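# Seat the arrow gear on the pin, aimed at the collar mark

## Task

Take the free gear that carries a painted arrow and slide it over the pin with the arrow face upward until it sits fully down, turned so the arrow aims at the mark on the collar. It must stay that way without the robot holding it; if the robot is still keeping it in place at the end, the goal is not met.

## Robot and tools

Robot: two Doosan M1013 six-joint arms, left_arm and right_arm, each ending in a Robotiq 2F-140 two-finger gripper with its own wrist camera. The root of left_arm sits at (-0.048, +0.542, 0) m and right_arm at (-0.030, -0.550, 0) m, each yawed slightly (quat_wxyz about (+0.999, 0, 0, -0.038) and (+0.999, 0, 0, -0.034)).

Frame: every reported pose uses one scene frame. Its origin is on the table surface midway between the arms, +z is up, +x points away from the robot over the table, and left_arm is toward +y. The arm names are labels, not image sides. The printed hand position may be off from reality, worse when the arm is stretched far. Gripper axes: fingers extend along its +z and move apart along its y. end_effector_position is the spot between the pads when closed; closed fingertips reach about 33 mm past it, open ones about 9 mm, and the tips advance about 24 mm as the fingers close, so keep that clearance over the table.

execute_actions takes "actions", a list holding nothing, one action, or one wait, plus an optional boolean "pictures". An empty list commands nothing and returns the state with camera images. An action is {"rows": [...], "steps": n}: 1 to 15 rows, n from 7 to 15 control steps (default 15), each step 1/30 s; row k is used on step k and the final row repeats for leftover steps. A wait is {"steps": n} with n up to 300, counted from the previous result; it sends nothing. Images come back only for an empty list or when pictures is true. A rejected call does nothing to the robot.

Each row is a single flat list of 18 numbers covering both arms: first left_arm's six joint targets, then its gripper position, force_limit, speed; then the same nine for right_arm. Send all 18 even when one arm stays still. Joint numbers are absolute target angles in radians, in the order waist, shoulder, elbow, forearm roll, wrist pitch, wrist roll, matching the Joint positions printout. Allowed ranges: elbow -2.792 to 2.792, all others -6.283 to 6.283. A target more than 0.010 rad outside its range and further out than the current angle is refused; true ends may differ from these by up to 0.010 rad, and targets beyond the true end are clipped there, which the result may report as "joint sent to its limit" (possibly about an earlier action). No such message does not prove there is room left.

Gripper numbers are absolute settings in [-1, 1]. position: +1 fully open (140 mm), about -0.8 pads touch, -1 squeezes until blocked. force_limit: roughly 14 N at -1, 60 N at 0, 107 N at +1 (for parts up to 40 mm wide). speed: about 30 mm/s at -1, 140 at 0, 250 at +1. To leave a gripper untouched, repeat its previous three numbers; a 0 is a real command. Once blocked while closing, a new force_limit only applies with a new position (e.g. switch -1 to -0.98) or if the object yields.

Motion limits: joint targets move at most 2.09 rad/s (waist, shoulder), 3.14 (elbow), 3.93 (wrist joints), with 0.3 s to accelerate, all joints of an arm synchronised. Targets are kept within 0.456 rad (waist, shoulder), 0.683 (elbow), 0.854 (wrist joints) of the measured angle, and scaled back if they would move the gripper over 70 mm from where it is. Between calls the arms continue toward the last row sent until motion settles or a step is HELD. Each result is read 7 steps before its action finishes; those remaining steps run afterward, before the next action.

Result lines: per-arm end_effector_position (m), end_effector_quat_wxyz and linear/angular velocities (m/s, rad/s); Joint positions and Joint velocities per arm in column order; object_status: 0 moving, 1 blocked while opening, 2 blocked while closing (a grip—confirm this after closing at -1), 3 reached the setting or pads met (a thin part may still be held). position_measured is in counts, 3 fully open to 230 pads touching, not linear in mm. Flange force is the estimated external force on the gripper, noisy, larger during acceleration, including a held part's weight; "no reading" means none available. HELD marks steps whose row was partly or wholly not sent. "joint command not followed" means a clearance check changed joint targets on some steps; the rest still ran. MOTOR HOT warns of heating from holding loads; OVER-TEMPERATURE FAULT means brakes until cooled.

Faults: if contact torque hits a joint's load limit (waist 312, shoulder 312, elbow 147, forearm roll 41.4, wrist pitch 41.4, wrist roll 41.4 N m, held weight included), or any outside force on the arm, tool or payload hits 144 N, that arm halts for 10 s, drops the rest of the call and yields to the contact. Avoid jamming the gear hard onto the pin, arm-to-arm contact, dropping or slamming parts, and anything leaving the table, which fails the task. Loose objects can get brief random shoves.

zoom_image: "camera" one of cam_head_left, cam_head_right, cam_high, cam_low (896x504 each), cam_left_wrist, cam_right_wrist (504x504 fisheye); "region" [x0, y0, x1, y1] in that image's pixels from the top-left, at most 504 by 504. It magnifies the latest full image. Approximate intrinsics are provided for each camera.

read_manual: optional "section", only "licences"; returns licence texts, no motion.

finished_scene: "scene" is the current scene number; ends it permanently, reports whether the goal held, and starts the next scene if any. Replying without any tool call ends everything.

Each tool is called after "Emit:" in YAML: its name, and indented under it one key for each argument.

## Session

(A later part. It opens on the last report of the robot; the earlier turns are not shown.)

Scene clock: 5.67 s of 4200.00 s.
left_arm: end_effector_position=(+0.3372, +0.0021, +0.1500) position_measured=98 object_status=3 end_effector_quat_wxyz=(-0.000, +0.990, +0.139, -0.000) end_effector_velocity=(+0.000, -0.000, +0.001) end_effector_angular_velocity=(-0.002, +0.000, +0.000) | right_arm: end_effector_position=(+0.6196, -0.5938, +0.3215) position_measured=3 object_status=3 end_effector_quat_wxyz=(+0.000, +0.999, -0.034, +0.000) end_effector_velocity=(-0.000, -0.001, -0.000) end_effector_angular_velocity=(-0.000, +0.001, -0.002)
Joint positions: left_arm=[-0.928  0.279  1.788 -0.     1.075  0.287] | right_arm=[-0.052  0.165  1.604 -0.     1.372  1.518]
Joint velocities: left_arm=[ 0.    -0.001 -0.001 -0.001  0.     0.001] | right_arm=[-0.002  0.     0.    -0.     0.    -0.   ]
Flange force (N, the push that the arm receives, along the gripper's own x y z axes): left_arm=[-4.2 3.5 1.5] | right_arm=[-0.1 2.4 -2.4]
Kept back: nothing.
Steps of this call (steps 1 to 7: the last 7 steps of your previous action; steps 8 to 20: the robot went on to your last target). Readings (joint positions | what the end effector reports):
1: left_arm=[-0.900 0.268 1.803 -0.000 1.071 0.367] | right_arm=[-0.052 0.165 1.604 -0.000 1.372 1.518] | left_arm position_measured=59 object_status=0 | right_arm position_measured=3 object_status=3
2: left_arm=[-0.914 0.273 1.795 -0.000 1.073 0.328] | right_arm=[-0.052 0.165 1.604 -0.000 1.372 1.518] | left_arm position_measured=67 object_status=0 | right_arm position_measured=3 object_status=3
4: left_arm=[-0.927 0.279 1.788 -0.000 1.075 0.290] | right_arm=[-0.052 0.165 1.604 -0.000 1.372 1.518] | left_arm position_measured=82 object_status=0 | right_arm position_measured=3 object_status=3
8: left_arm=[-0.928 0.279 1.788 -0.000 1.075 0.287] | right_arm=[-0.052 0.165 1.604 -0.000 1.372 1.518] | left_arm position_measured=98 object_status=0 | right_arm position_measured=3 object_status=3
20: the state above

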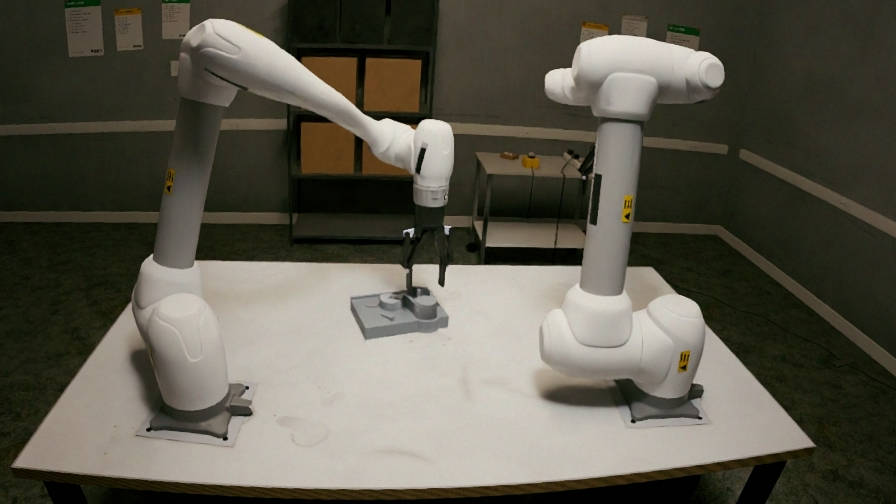

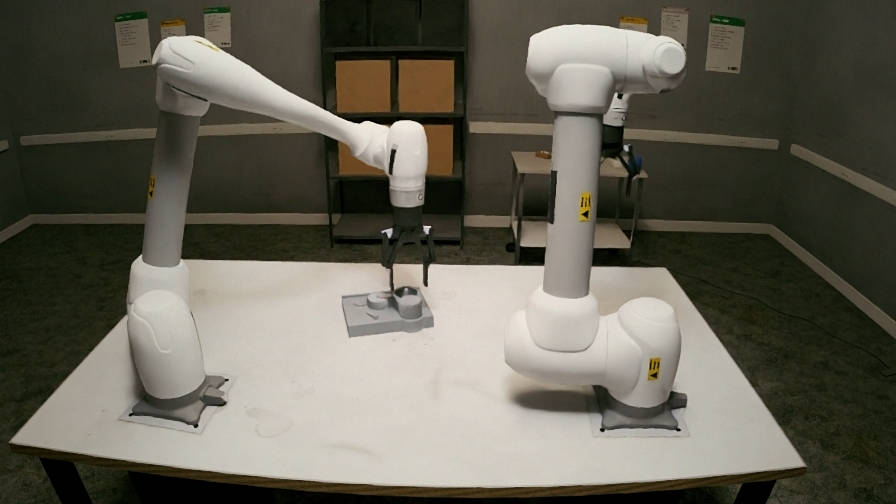

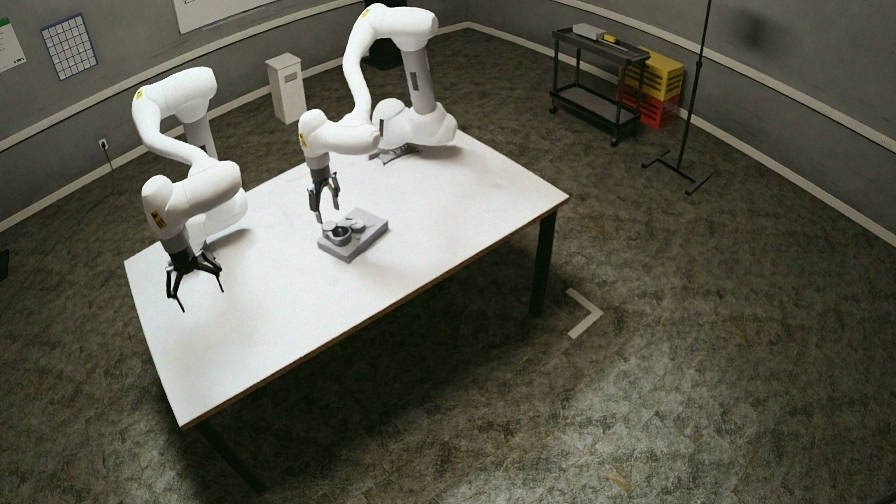

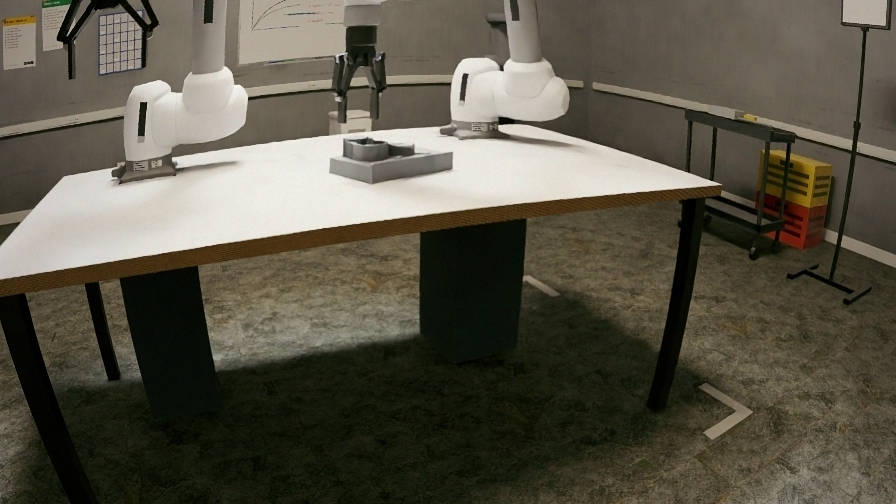

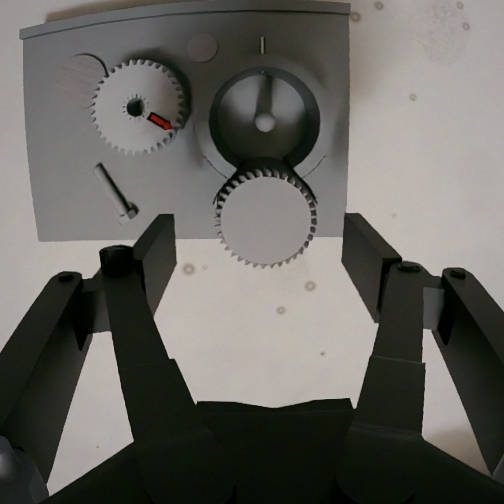

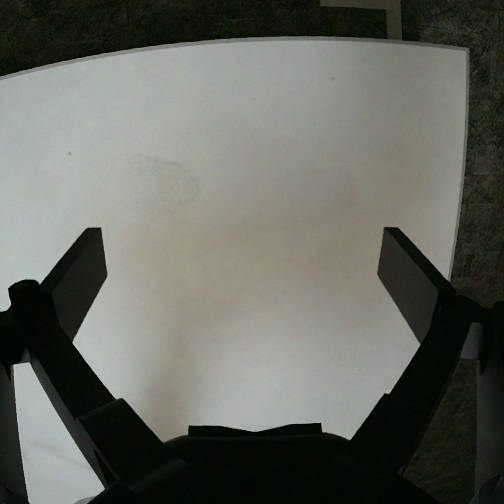

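Emit:
execute_actions:
  actions:
    - {"rows":[[-0.9289,0.31,1.8113,0,1.0203,0.2859,-0.45,0,0.5,-0.052,0.165,1.604,0,1.372,1.518,1,0,0]]}

Emit:
execute_actions:
  actions:
    - {"rows":[[-0.9289,0.3135,1.8148,0,1.0133,0.2859,-0.45,0,0.5,-0.052,0.165,1.604,0,1.372,1.518,1,0,0]]}
  pictures: true

Emit:
zoom_image:
  camera: "cam_head_left"
  region: [370, 260, 470, 340]

Scene clock: 6.50 s of 4200.00 s.
left_arm: end_effector_position=(+0.3382, -0.0010, +0.1179) position_measured=165 object_status=0 end_effector_quat_wxyz=(-0.000, +0.990, +0.140, -0.000) end_effector_velocity=(+0.002, -0.002, +0.003) end_effector_angular_velocity=(-0.006, -0.004, +0.001) | right_arm: end_effector_position=(+0.6196, -0.5938, +0.3215) position_measured=3 object_status=3 end_effector_quat_wxyz=(+0.000, +0.999, -0.034, +0.000) end_effector_velocity=(-0.000, +0.001, -0.000) end_effector_angular_velocity=(+0.001, +0.001, +0.001)
Joint positions: left_arm=[-0.929  0.31   1.811 -0.     1.02   0.286] | right_arm=[-0.052  0.165  1.604 -0.     1.372  1.518]
Joint velocities: left_arm=[ 0.001 -0.003 -0.002  0.    -0.003 -0.001] | right_arm=[ 0.001  0.    -0.     0.     0.001  0.   ]
Flange force (N, the push that the arm receives, along the gripper's own x y z axes): left_arm=[-3.7 -1.2 0.3] | right_arm=[-3.0 1.4 -2.7]
Steps of this call (steps 1 to 15: the robot went on to your last target; steps 16 to 17: nothing new was sent; steps 18 to 25: the first 8 steps of this action). Readings (joint positions | what the end effector reports):
18: left_arm=[-0.927 0.279 1.788 -0.000 1.075 0.287] | right_arm=[-0.052 0.165 1.604 -0.000 1.372 1.518] | left_arm position_measured=98 object_status=0 | right_arm position_measured=3 object_status=3
19: left_arm=[-0.927 0.282 1.790 -0.000 1.068 0.287] | right_arm=[-0.052 0.165 1.604 -0.000 1.372 1.518] | left_arm position_measured=102 object_status=0 | right_arm position_measured=3 object_status=3
21: left_arm=[-0.928 0.305 1.807 -0.000 1.031 0.286] | right_arm=[-0.052 0.165 1.604 0.000 1.372 1.518] | left_arm position_measured=123 object_status=0 | right_arm position_measured=3 object_status=3
25: the state above

Scene clock: 16.87 s of 4200.00 s.
left_arm: end_effector_position=(+0.3387, -0.0019, +0.1164) position_measured=186 object_status=3 end_effector_quat_wxyz=(+0.001, +0.990, +0.140, +0.000) end_effector_velocity=(+0.000, +0.001, -0.000) end_effector_angular_velocity=(+0.001, +0.001, +0.001) | right_arm: end_effector_position=(+0.6196, -0.5938, +0.3215) position_measured=3 object_status=3 end_effector_quat_wxyz=(+0.000, +0.999, -0.034, +0.000) end_effector_velocity=(-0.001, -0.001, -0.000) end_effector_angular_velocity=(+0.001, +0.002, -0.001)
Joint positions: left_arm=[-0.929  0.312  1.812 -0.     1.016  0.286] | right_arm=[-0.052  0.165  1.604 -0.     1.372  1.518]
Joint velocities: left_arm=[ 0.001 -0.     0.001 -0.     0.     0.   ] | right_arm=[-0.001 -0.     0.     0.     0.002 -0.   ]
Flange force (N, the push that the arm receives, along the gripper's own x y z axes): left_arm=[4.4 5.9 -28.1] | right_arm=[-0.1 1.8 -2.6]
FORCE FAULT: contact force on the left arm reached its limit, and that arm stopped for 10 seconds. The contact can be on any part of that arm, not only on its tool. That arm's remaining commands of this call were not run. That arm holds still and accepts commands again. Move the arm away from the contact; if what it grips holds it there, let go first. Pushing or pulling that hard again can fault the arm again.
Kept back: nothing.
The stop of the left arm began at step 11 of this call (marked STOPPED below). From that step on that arm followed nothing that you had sent. 12 of its steps, steps kept back included, did not run and will not run. The other arm was sent all steps of this action in this call, none kept back. Nothing is kept back now, and the robot has no last target.
Steps of this call (steps 1 to 7: the last 7 steps of your previous action; steps 8 to 15: the first 8 steps of this action; steps 16 to 22: the last 7 steps of this action, not kept back; steps 23 to 311: the stop continued). Readings (joint positions | what the end effector reports):
8: left_arm=[-0.929 0.310 1.811 -0.000 1.020 0.286] | right_arm=[-0.052 0.165 1.604 -0.000 1.372 1.518] | left_arm position_measured=186 object_status=3 | right_arm position_measured=3 object_status=3
9: left_arm=[-0.929 0.311 1.812 -0.000 1.017 0.286] | right_arm=[-0.052 0.165 1.604 -0.000 1.372 1.518] | left_arm position_measured=186 object_status=3 | right_arm position_measured=3 object_status=3
11: left_arm=[-0.929 0.312 1.812 -0.000 1.016 0.286] | right_arm=[-0.052 0.165 1.604 -0.000 1.372 1.518] | left_arm position_measured=186 object_status=3 | right_arm position_measured=3 object_status=3 STOPPED (the left arm)
15: left_arm=[-0.929 0.312 1.812 -0.000 1.016 0.286] | right_arm=[-0.052 0.165 1.604 -0.000 1.372 1.518] | left_arm position_measured=186 object_status=3 | right_arm position_measured=3 object_status=3
311: the state above

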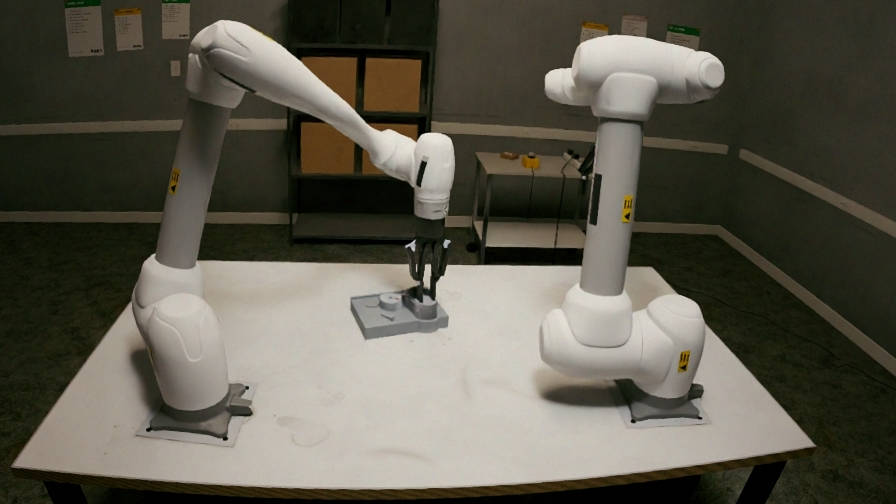

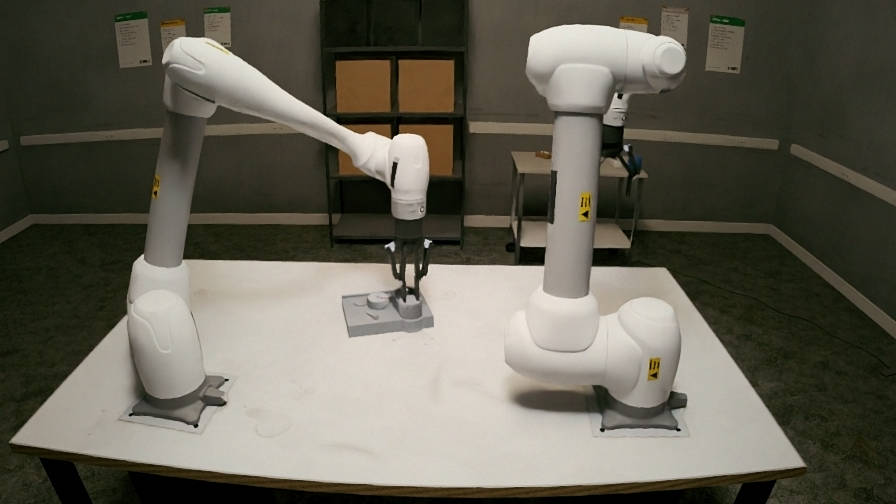

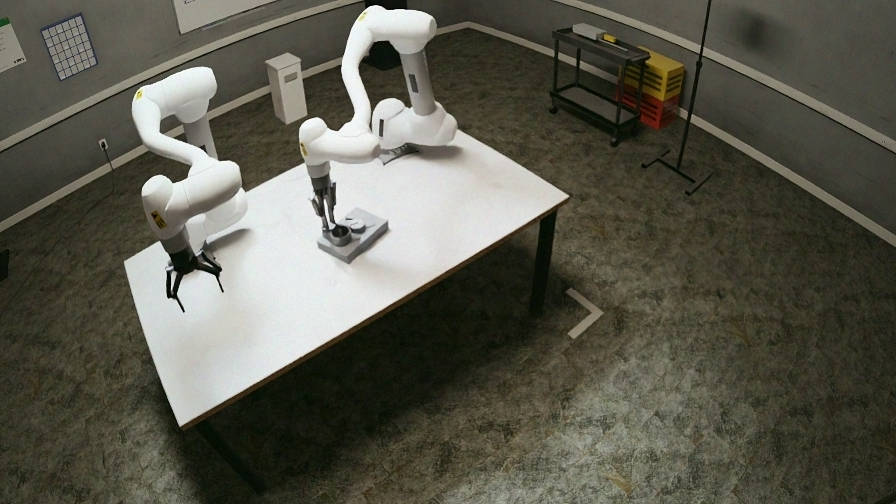

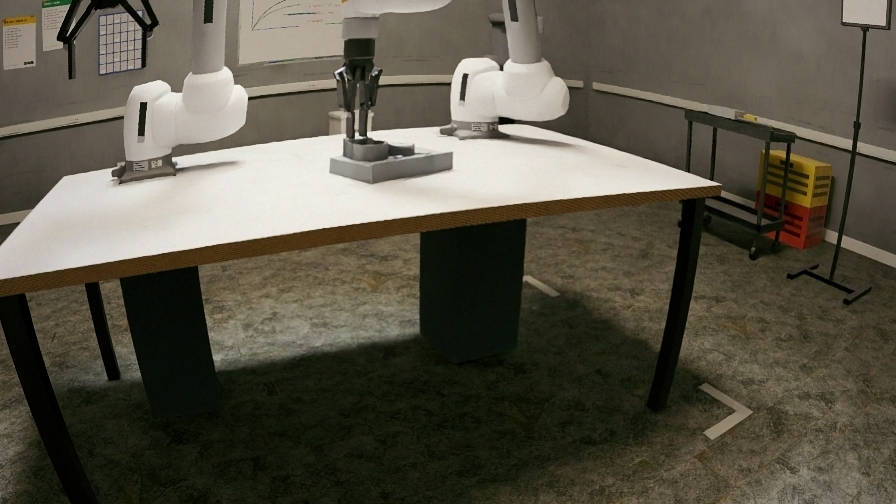

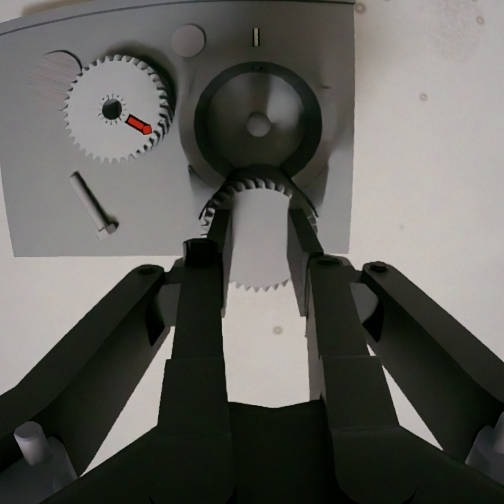

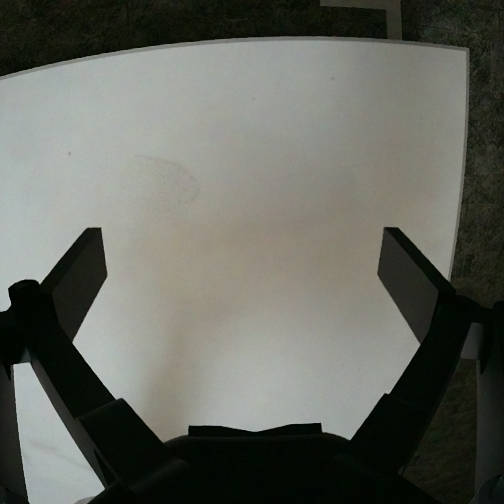

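Region (370, 260, 470, 340) of cam_head_left's 896x504 image, scaled by 5.040, with more detail than that image has; it fills the top 403 rows of this view, and the rest is white.

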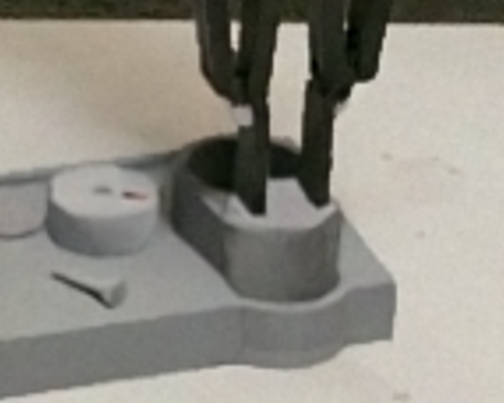

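Emit:
zoom_image:
  camera: "cam_left_wrist"
  region: [180, 50, 340, 300]

Emit:
execute_actions:
  actions:
    - {"rows":[[-0.9289,0.3113,1.8126,0,1.0177,0.2859,-0.45,0,0.5,-0.052,0.165,1.604,0,1.372,1.518,1,0,0],[-0.9289,0.3113,1.8126,0,1.0177,0.2859,-0.45,0,0.5,-0.052,0.165,1.604,0,1.372,1.518,1,0,0],[-0.9289,0.3113,1.8126,0,1.0177,0.2859,-0.45,0,0.5,-0.052,0.165,1.604,0,1.372,1.518,1,0,0],[-0.9289,0.3113,1.8126,0,1.0177,0.31,-0.45,0,0.5,-0.052,0.165,1.604,0,1.372,1.518,1,0,0],[-0.9289,0.3113,1.8126,0,1.0177,0.335,-0.45,0,0.5,-0.052,0.165,1.604,0,1.372,1.518,1,0,0],[-0.9289,0.3113,1.8126,0,1.0177,0.365,-0.45,0,0.5,-0.052,0.165,1.604,0,1.372,1.518,1,0,0]]}

Emit:
execute_actions:
  actions:
    - {"steps":12}
  pictures: true

Emit:
zoom_image:
  camera: "cam_left_wrist"
  region: [180, 50, 340, 300]

Region (180, 50, 340, 300) of cam_left_wrist's 504x504 image, scaled by 2.016, with more detail than that image has; it fills the left 323 columns of this view, and the rest is white.

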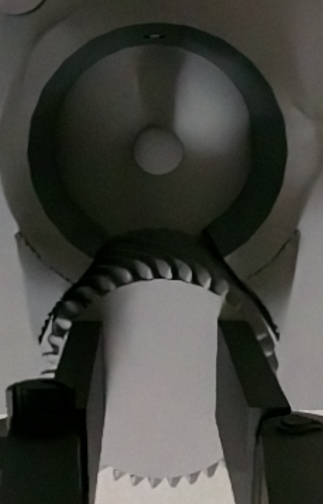

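Scene clock: 17.70 s of 4200.00 s.
left_arm: end_effector_position=(+0.3382, -0.0012, +0.1165) position_measured=186 object_status=3 end_effector_quat_wxyz=(-0.000, +0.994, +0.107, -0.000) end_effector_velocity=(-0.000, +0.000, +0.001) end_effector_angular_velocity=(-0.000, +0.000, -0.465) | right_arm: end_effector_position=(+0.6196, -0.5938, +0.3215) position_measured=3 object_status=3 end_effector_quat_wxyz=(+0.000, +0.999, -0.034, +0.000) end_effector_velocity=(-0.000, +0.001, +0.000) end_effector_angular_velocity=(+0.000, +0.001, +0.001)
Joint positions: left_arm=[-0.929  0.311  1.813 -0.     1.018  0.352] | right_arm=[-0.052  0.165  1.604 -0.     1.372  1.518]
Joint velocities: left_arm=[-0.    -0.001  0.    -0.     0.001  0.465] | right_arm=[ 0.001  0.    -0.001 -0.     0.001  0.   ]
Flange force (N, the push that the arm receives, along the gripper's own x y z axes): left_arm=[8.8 6.1 -21.7] | right_arm=[-1.0 0.9 -2.7]
Steps of this call (steps 1 to 17: nothing new was sent; steps 18 to 25: the first 8 steps of this action). Readings (joint positions | what the end effector reports):
18: left_arm=[-0.929 0.312 1.812 -0.000 1.016 0.286] | right_arm=[-0.052 0.165 1.604 -0.000 1.372 1.518] | left_arm position_measured=186 object_status=3 | right_arm position_measured=3 object_status=3
19: left_arm=[-0.929 0.312 1.812 -0.000 1.016 0.286] | right_arm=[-0.052 0.165 1.604 -0.000 1.372 1.518] | left_arm position_measured=186 object_status=3 | right_arm position_measured=3 object_status=3
21: left_arm=[-0.929 0.311 1.812 -0.000 1.017 0.286] | right_arm=[-0.052 0.165 1.604 -0.000 1.372 1.518] | left_arm position_measured=186 object_status=3 | right_arm position_measured=3 object_status=3
25: the state above

Scene clock: 18.10 s of 4200.00 s.
left_arm: end_effector_position=(+0.3382, -0.0011, +0.1165) position_measured=186 object_status=3 end_effector_quat_wxyz=(-0.000, +0.995, +0.100, -0.000) end_effector_velocity=(+0.000, -0.001, -0.000) end_effector_angular_velocity=(-0.001, -0.001, -0.001) | right_arm: end_effector_position=(+0.6196, -0.5938, +0.3215) position_measured=3 object_status=3 end_effector_quat_wxyz=(+0.000, +0.999, -0.034, +0.000) end_effector_velocity=(-0.000, -0.001, -0.000) end_effector_angular_velocity=(-0.000, +0.000, -0.001)
Joint positions: left_arm=[-0.929  0.311  1.813 -0.     1.018  0.365] | right_arm=[-0.052  0.165  1.604 -0.     1.372  1.518]
Joint velocities: left_arm=[-0.001  0.001 -0.001  0.    -0.001  0.   ] | right_arm=[-0.001  0.     0.001 -0.    -0.     0.   ]
Flange force (N, the push that the arm receives, along the gripper's own x y z axes): left_arm=[9.3 6.9 -20.3] | right_arm=[-0.8 1.3 -2.5]
Kept back: nothing.
Steps of this call (steps 1 to 7: the last 7 steps of your previous action; steps 8 to 12: the robot went on to your last target). Readings (joint positions | what the end effector reports):
1: left_arm=[-0.929 0.311 1.813 -0.000 1.018 0.362] | right_arm=[-0.052 0.165 1.604 -0.000 1.372 1.518] | left_arm position_measured=186 object_status=3 | right_arm position_measured=3 object_status=3
2: left_arm=[-0.929 0.311 1.813 -0.000 1.018 0.364] | right_arm=[-0.052 0.165 1.604 -0.000 1.372 1.518] | left_arm position_measured=186 object_status=3 | right_arm position_measured=3 object_status=3
4: left_arm=[-0.929 0.311 1.813 -0.000 1.018 0.365] | right_arm=[-0.052 0.165 1.604 -0.000 1.372 1.518] | left_arm position_measured=186 object_status=3 | right_arm position_measured=3 object_status=3
8: left_arm=[-0.929 0.311 1.813 -0.000 1.018 0.365] | right_arm=[-0.052 0.165 1.604 -0.000 1.372 1.518] | left_arm position_measured=186 object_status=3 | right_arm position_measured=3 object_status=3
12: the state above

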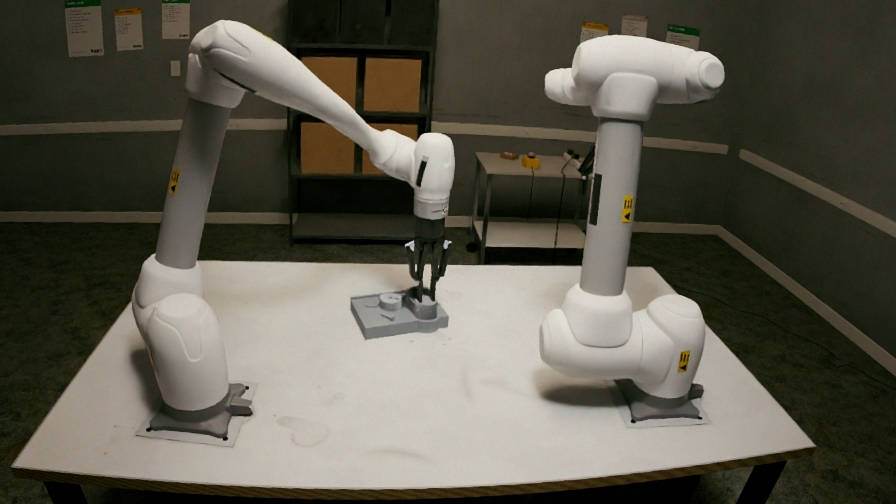

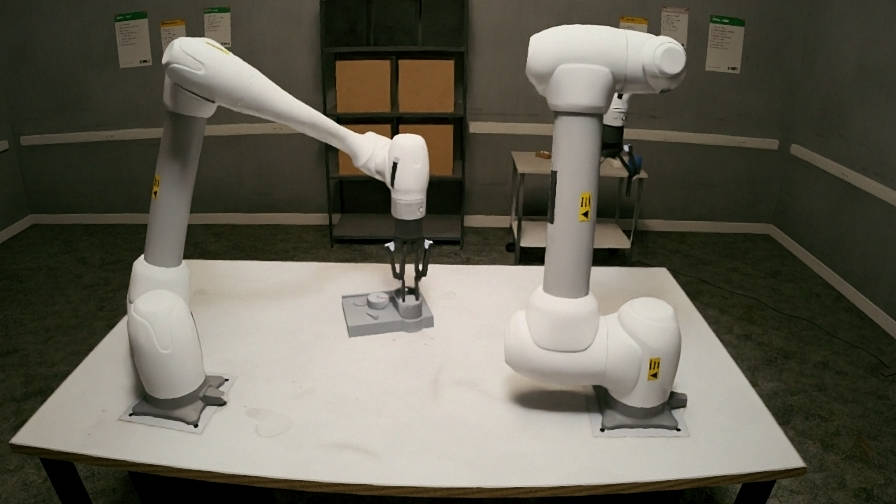

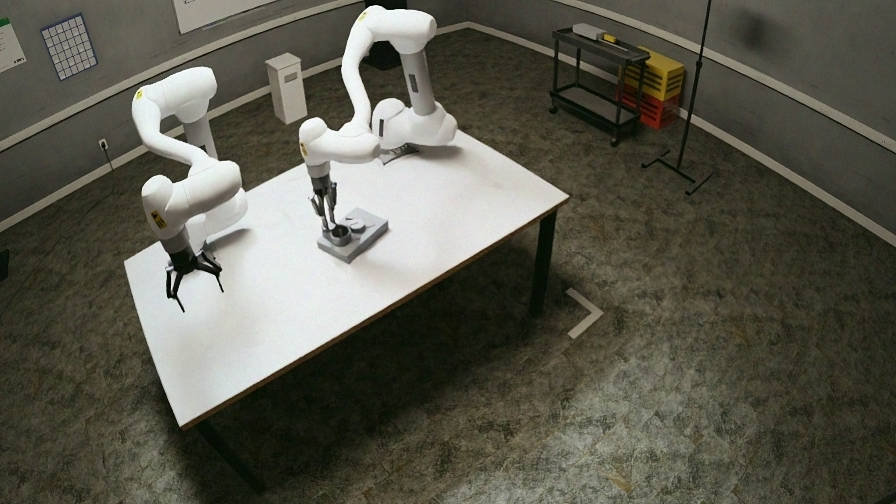

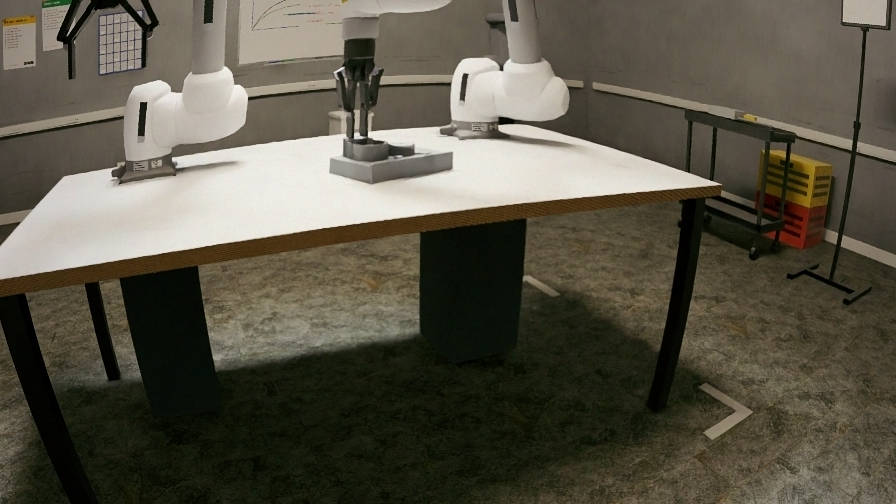

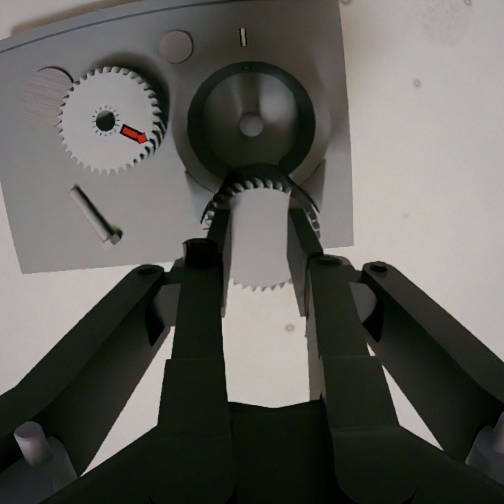

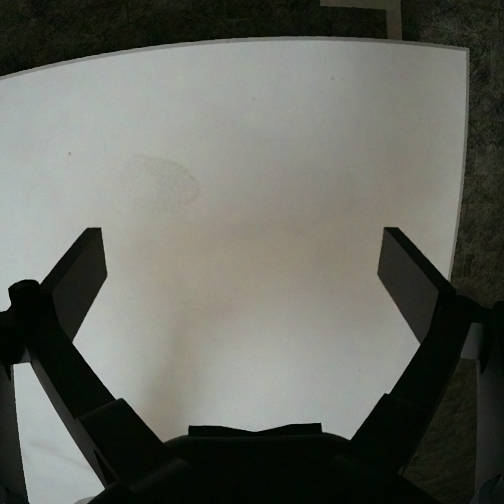

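Region (180, 50, 340, 300) of cam_left_wrist's 504x504 image, scaled by 2.016, with more detail than that image has; it fills the left 323 columns of this view, and the rest is white.

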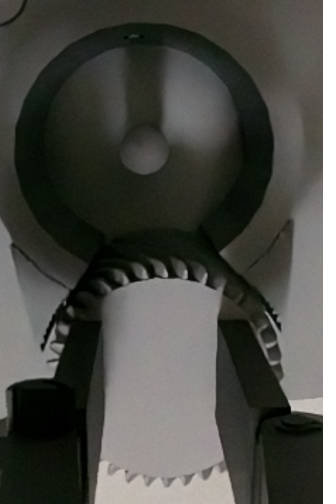

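Emit:
execute_actions:
  actions:
    - {"rows":[[-0.9289,0.29,1.79,0,1.0616,0.365,1,0,0.5,-0.052,0.165,1.604,0,1.372,1.518,1,0,0]],"steps":10}

Emit:
execute_actions:
  actions:
    - {"rows":[[-0.7599,0.3236,1.7674,0,1.0506,0.4449,1,0,0.5,-0.052,0.165,1.604,0,1.372,1.518,1,0,0]]}

Emit:
execute_actions:
  actions:
    - {"steps":15}
  pictures: true

Emit:
zoom_image:
  camera: "cam_left_wrist"
  region: [230, 240, 390, 410]

Scene clock: 18.83 s of 4200.00 s.
left_arm: end_effector_position=(+0.3378, -0.0008, +0.1300) position_measured=171 object_status=0 end_effector_quat_wxyz=(-0.001, +0.995, +0.100, -0.000) end_effector_velocity=(+0.015, -0.025, +0.354) end_effector_angular_velocity=(-0.066, -0.041, +0.000) | right_arm: end_effector_position=(+0.6196, -0.5938, +0.3215) position_measured=3 object_status=3 end_effector_quat_wxyz=(+0.000, +0.999, -0.034, +0.000) end_effector_velocity=(-0.000, +0.001, -0.000) end_effector_angular_velocity=(+0.000, +0.001, +0.001)
Joint positions: left_arm=[-0.929  0.3    1.801  0.     1.043  0.365] | right_arm=[-0.052  0.165  1.604  0.     1.372  1.518]
Joint velocities: left_arm=[-0.001 -0.292 -0.331 -0.001  0.545 -0.   ] | right_arm=[ 0.001 -0.     0.001  0.    -0.     0.   ]
Flange force (N, the push that the arm receives, along the gripper's own x y z axes): left_arm=[-3.8 4.7 -2.0] | right_arm=[-0.9 1.3 -3.1]
Steps of this call (steps 1 to 19: the robot went on to your last target; steps 20 to 22: the first 3 steps of this action). Readings (joint positions | what the end effector reports):
20: left_arm=[-0.929 0.311 1.813 0.000 1.018 0.365] | right_arm=[-0.052 0.165 1.604 -0.000 1.372 1.518] | left_arm position_measured=186 object_status=0 | right_arm position_measured=3 object_status=3
21: left_arm=[-0.929 0.308 1.810 0.000 1.025 0.365] | right_arm=[-0.052 0.165 1.604 -0.000 1.372 1.518] | left_arm position_measured=182 object_status=0 | right_arm position_measured=3 object_status=3
22: the state above

Scene clock: 19.33 s of 4200.00 s.
left_arm: end_effector_position=(+0.4157, +0.0450, +0.1320) position_measured=13 object_status=0 end_effector_quat_wxyz=(-0.000, +0.991, +0.135, -0.000) end_effector_velocity=(+0.352, +0.248, -0.038) end_effector_angular_velocity=(-0.001, +0.000, +0.340) | right_arm: end_effector_position=(+0.6196, -0.5938, +0.3215) position_measured=3 object_status=3 end_effector_quat_wxyz=(+0.000, +0.999, -0.034, +0.000) end_effector_velocity=(+0.000, +0.000, -0.000) end_effector_angular_velocity=(-0.000, +0.000, +0.001)
Joint positions: left_arm=[-0.795  0.317  1.772  0.     1.053  0.428] | right_arm=[-0.052  0.165  1.604 -0.     1.372  1.518]
Joint velocities: left_arm=[ 0.632  0.115 -0.083 -0.001 -0.032  0.292] | right_arm=[ 0.001  0.     0.    -0.    -0.    -0.   ]
Flange force (N, the push that the arm receives, along the gripper's own x y z axes): left_arm=[2.1 6.5 1.3] | right_arm=[-0.4 2.3 -2.2]
Steps of this call (steps 1 to 7: the last 7 steps of your previous action; steps 8 to 15: the first 8 steps of this action). Readings (joint positions | what the end effector reports):
8: left_arm=[-0.929 0.290 1.790 0.000 1.062 0.365] | right_arm=[-0.052 0.165 1.604 -0.000 1.372 1.518] | left_arm position_measured=87 object_status=0 | right_arm position_measured=3 object_status=3
9: left_arm=[-0.926 0.291 1.790 0.000 1.061 0.367] | right_arm=[-0.052 0.165 1.604 -0.000 1.372 1.518] | left_arm position_measured=76 object_status=0 | right_arm position_measured=3 object_status=3
11: left_arm=[-0.896 0.299 1.786 0.000 1.058 0.381] | right_arm=[-0.052 0.165 1.604 -0.000 1.372 1.518] | left_arm position_measured=55 object_status=0 | right_arm position_measured=3 object_status=3
15: the state above

Scene clock: 19.83 s of 4200.00 s.
left_arm: end_effector_position=(+0.4353, +0.0591, +0.1299) position_measured=3 object_status=3 end_effector_quat_wxyz=(-0.000, +0.990, +0.144, +0.000) end_effector_velocity=(+0.002, -0.000, +0.000) end_effector_angular_velocity=(-0.002, -0.001, +0.001) | right_arm: end_effector_position=(+0.6196, -0.5938, +0.3215) position_measured=3 object_status=3 end_effector_quat_wxyz=(+0.000, +0.999, -0.034, +0.000) end_effector_velocity=(-0.000, -0.000, -0.001) end_effector_angular_velocity=(+0.000, +0.001, -0.001)
Joint positions: left_arm=[-0.76   0.324  1.767  0.     1.051  0.445] | right_arm=[-0.052  0.165  1.604 -0.     1.372  1.518]
Joint velocities: left_arm=[ 0.002  0.001 -0.001 -0.001 -0.002  0.001] | right_arm=[-0.001  0.     0.    -0.     0.     0.   ]
Flange force (N, the push that the arm receives, along the gripper's own x y z axes): left_arm=[-2.6 3.0 1.7] | right_arm=[-1.2 2.1 -2.4]
Kept back: nothing.
Steps of this call (steps 1 to 7: the last 7 steps of your previous action; steps 8 to 15: the robot went on to your last target). Readings (joint positions | what the end effector reports):
1: left_arm=[-0.777 0.320 1.770 0.000 1.052 0.437] | right_arm=[-0.052 0.165 1.604 -0.000 1.372 1.518] | left_arm position_measured=5 object_status=0 | right_arm position_measured=3 object_status=3
2: left_arm=[-0.765 0.323 1.768 0.000 1.051 0.442] | right_arm=[-0.052 0.165 1.604 -0.000 1.372 1.518] | left_arm position_measured=3 object_status=0 | right_arm position_measured=3 object_status=3
4: left_arm=[-0.760 0.324 1.767 0.000 1.051 0.445] | right_arm=[-0.052 0.165 1.604 -0.000 1.372 1.518] | left_arm position_measured=3 object_status=0 | right_arm position_measured=3 object_status=3
8: left_arm=[-0.760 0.324 1.767 0.000 1.051 0.445] | right_arm=[-0.052 0.165 1.604 -0.000 1.372 1.518] | left_arm position_measured=3 object_status=3 | right_arm position_measured=3 object_status=3
15: the state above

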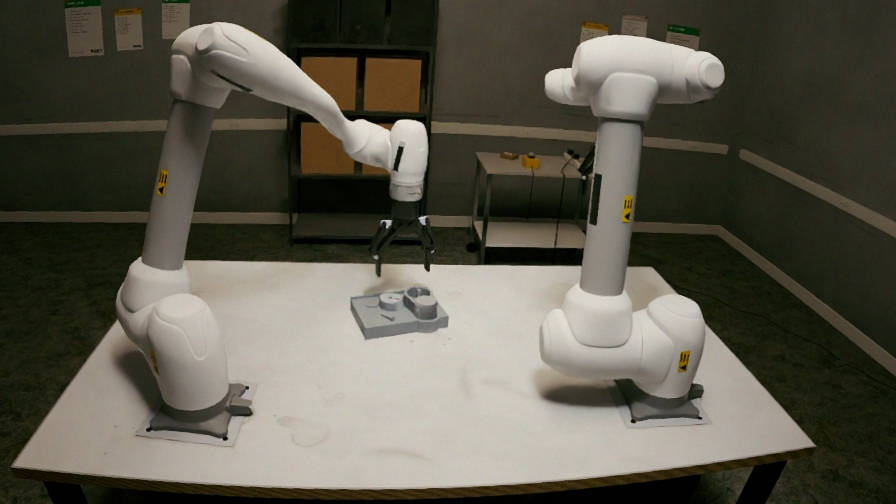

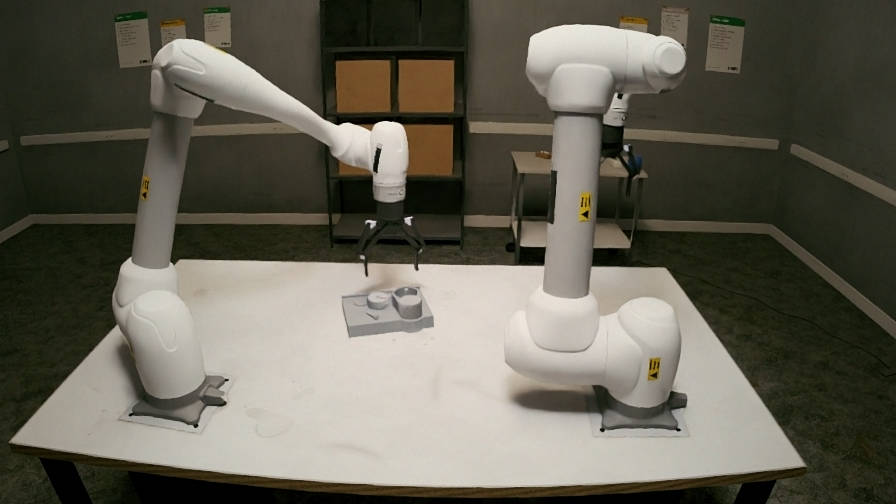

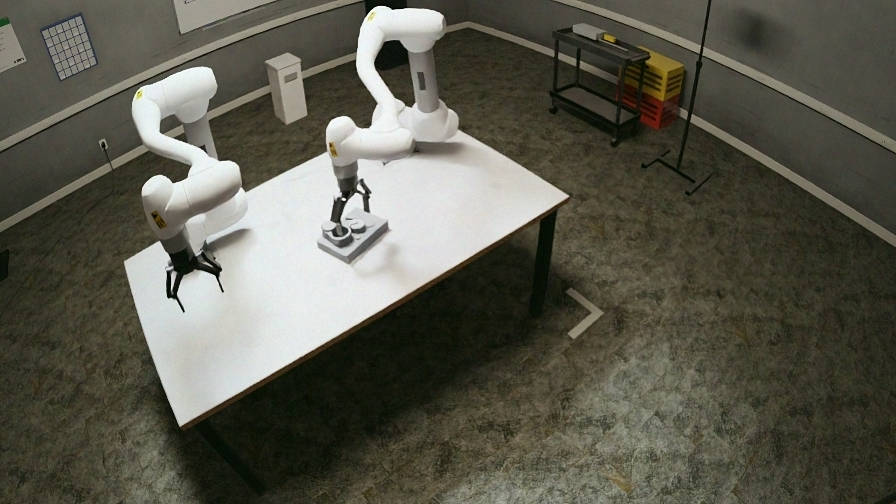

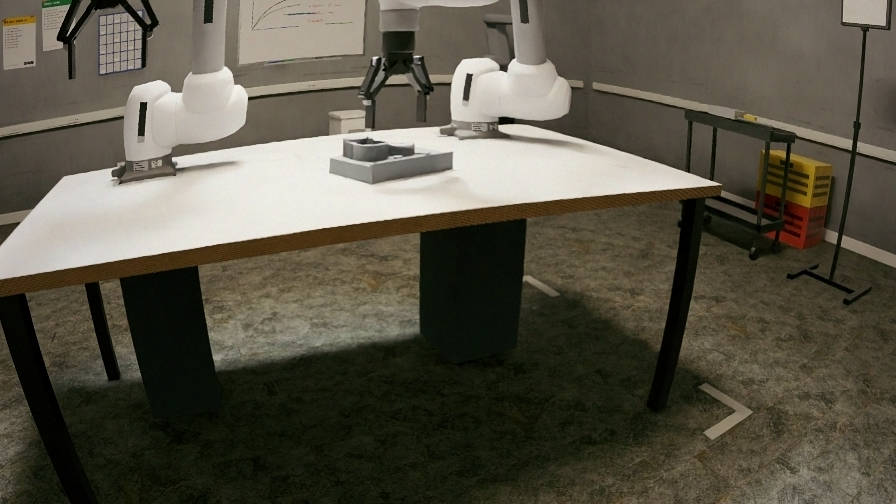

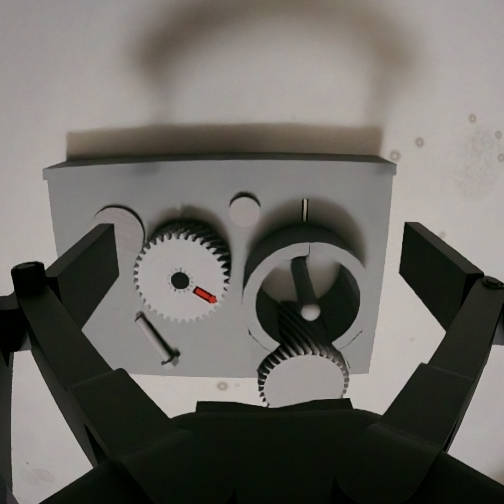

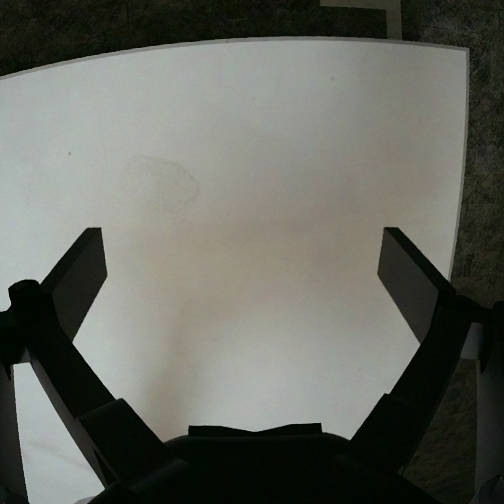

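Region (230, 240, 390, 410) of cam_left_wrist's 504x504 image, scaled by 2.965, with more detail than that image has; it fills the left 474 columns of this view, and the rest is white.

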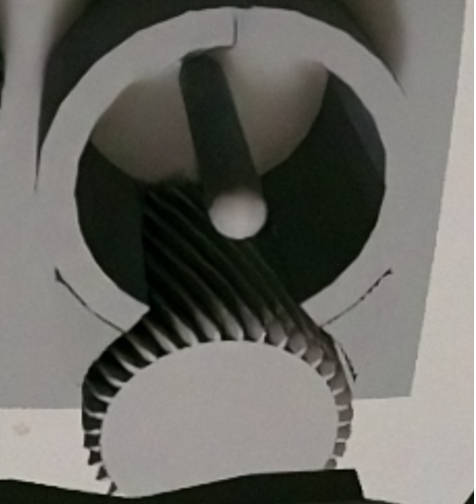

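Emit:
zoom_image:
  camera: "cam_left_wrist"
  region: [265, 290, 345, 370]

Emit:
zoom_image:
  camera: "cam_left_wrist"
  region: [125, 210, 245, 330]

Region (265, 290, 345, 370) of cam_left_wrist's 504x504 image, scaled by 6.300, with more detail than that image has.

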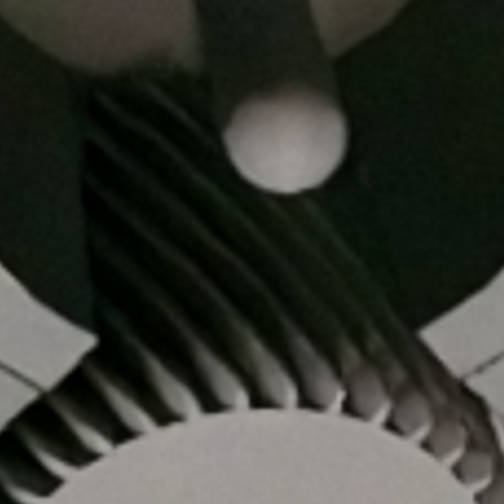

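Region (125, 210, 245, 330) of cam_left_wrist's 504x504 image, scaled by 4.200, with more detail than that image has.

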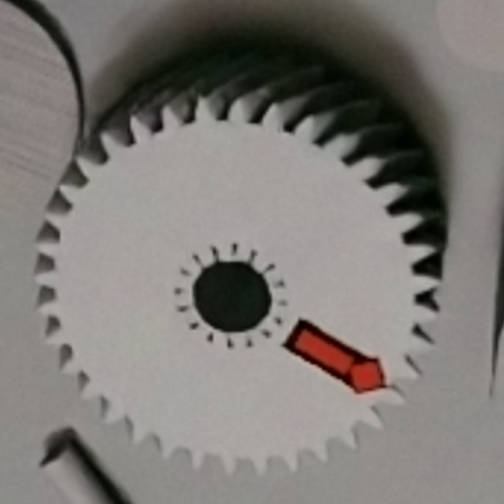

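Emit:
zoom_image:
  camera: "cam_left_wrist"
  region: [272, 296, 312, 360]

Region (272, 296, 312, 360) of cam_left_wrist's 504x504 image, scaled by 7.875, with more detail than that image has; it fills the left 315 columns of this view, and the rest is white.

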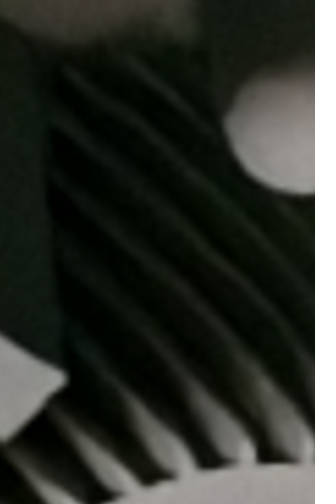

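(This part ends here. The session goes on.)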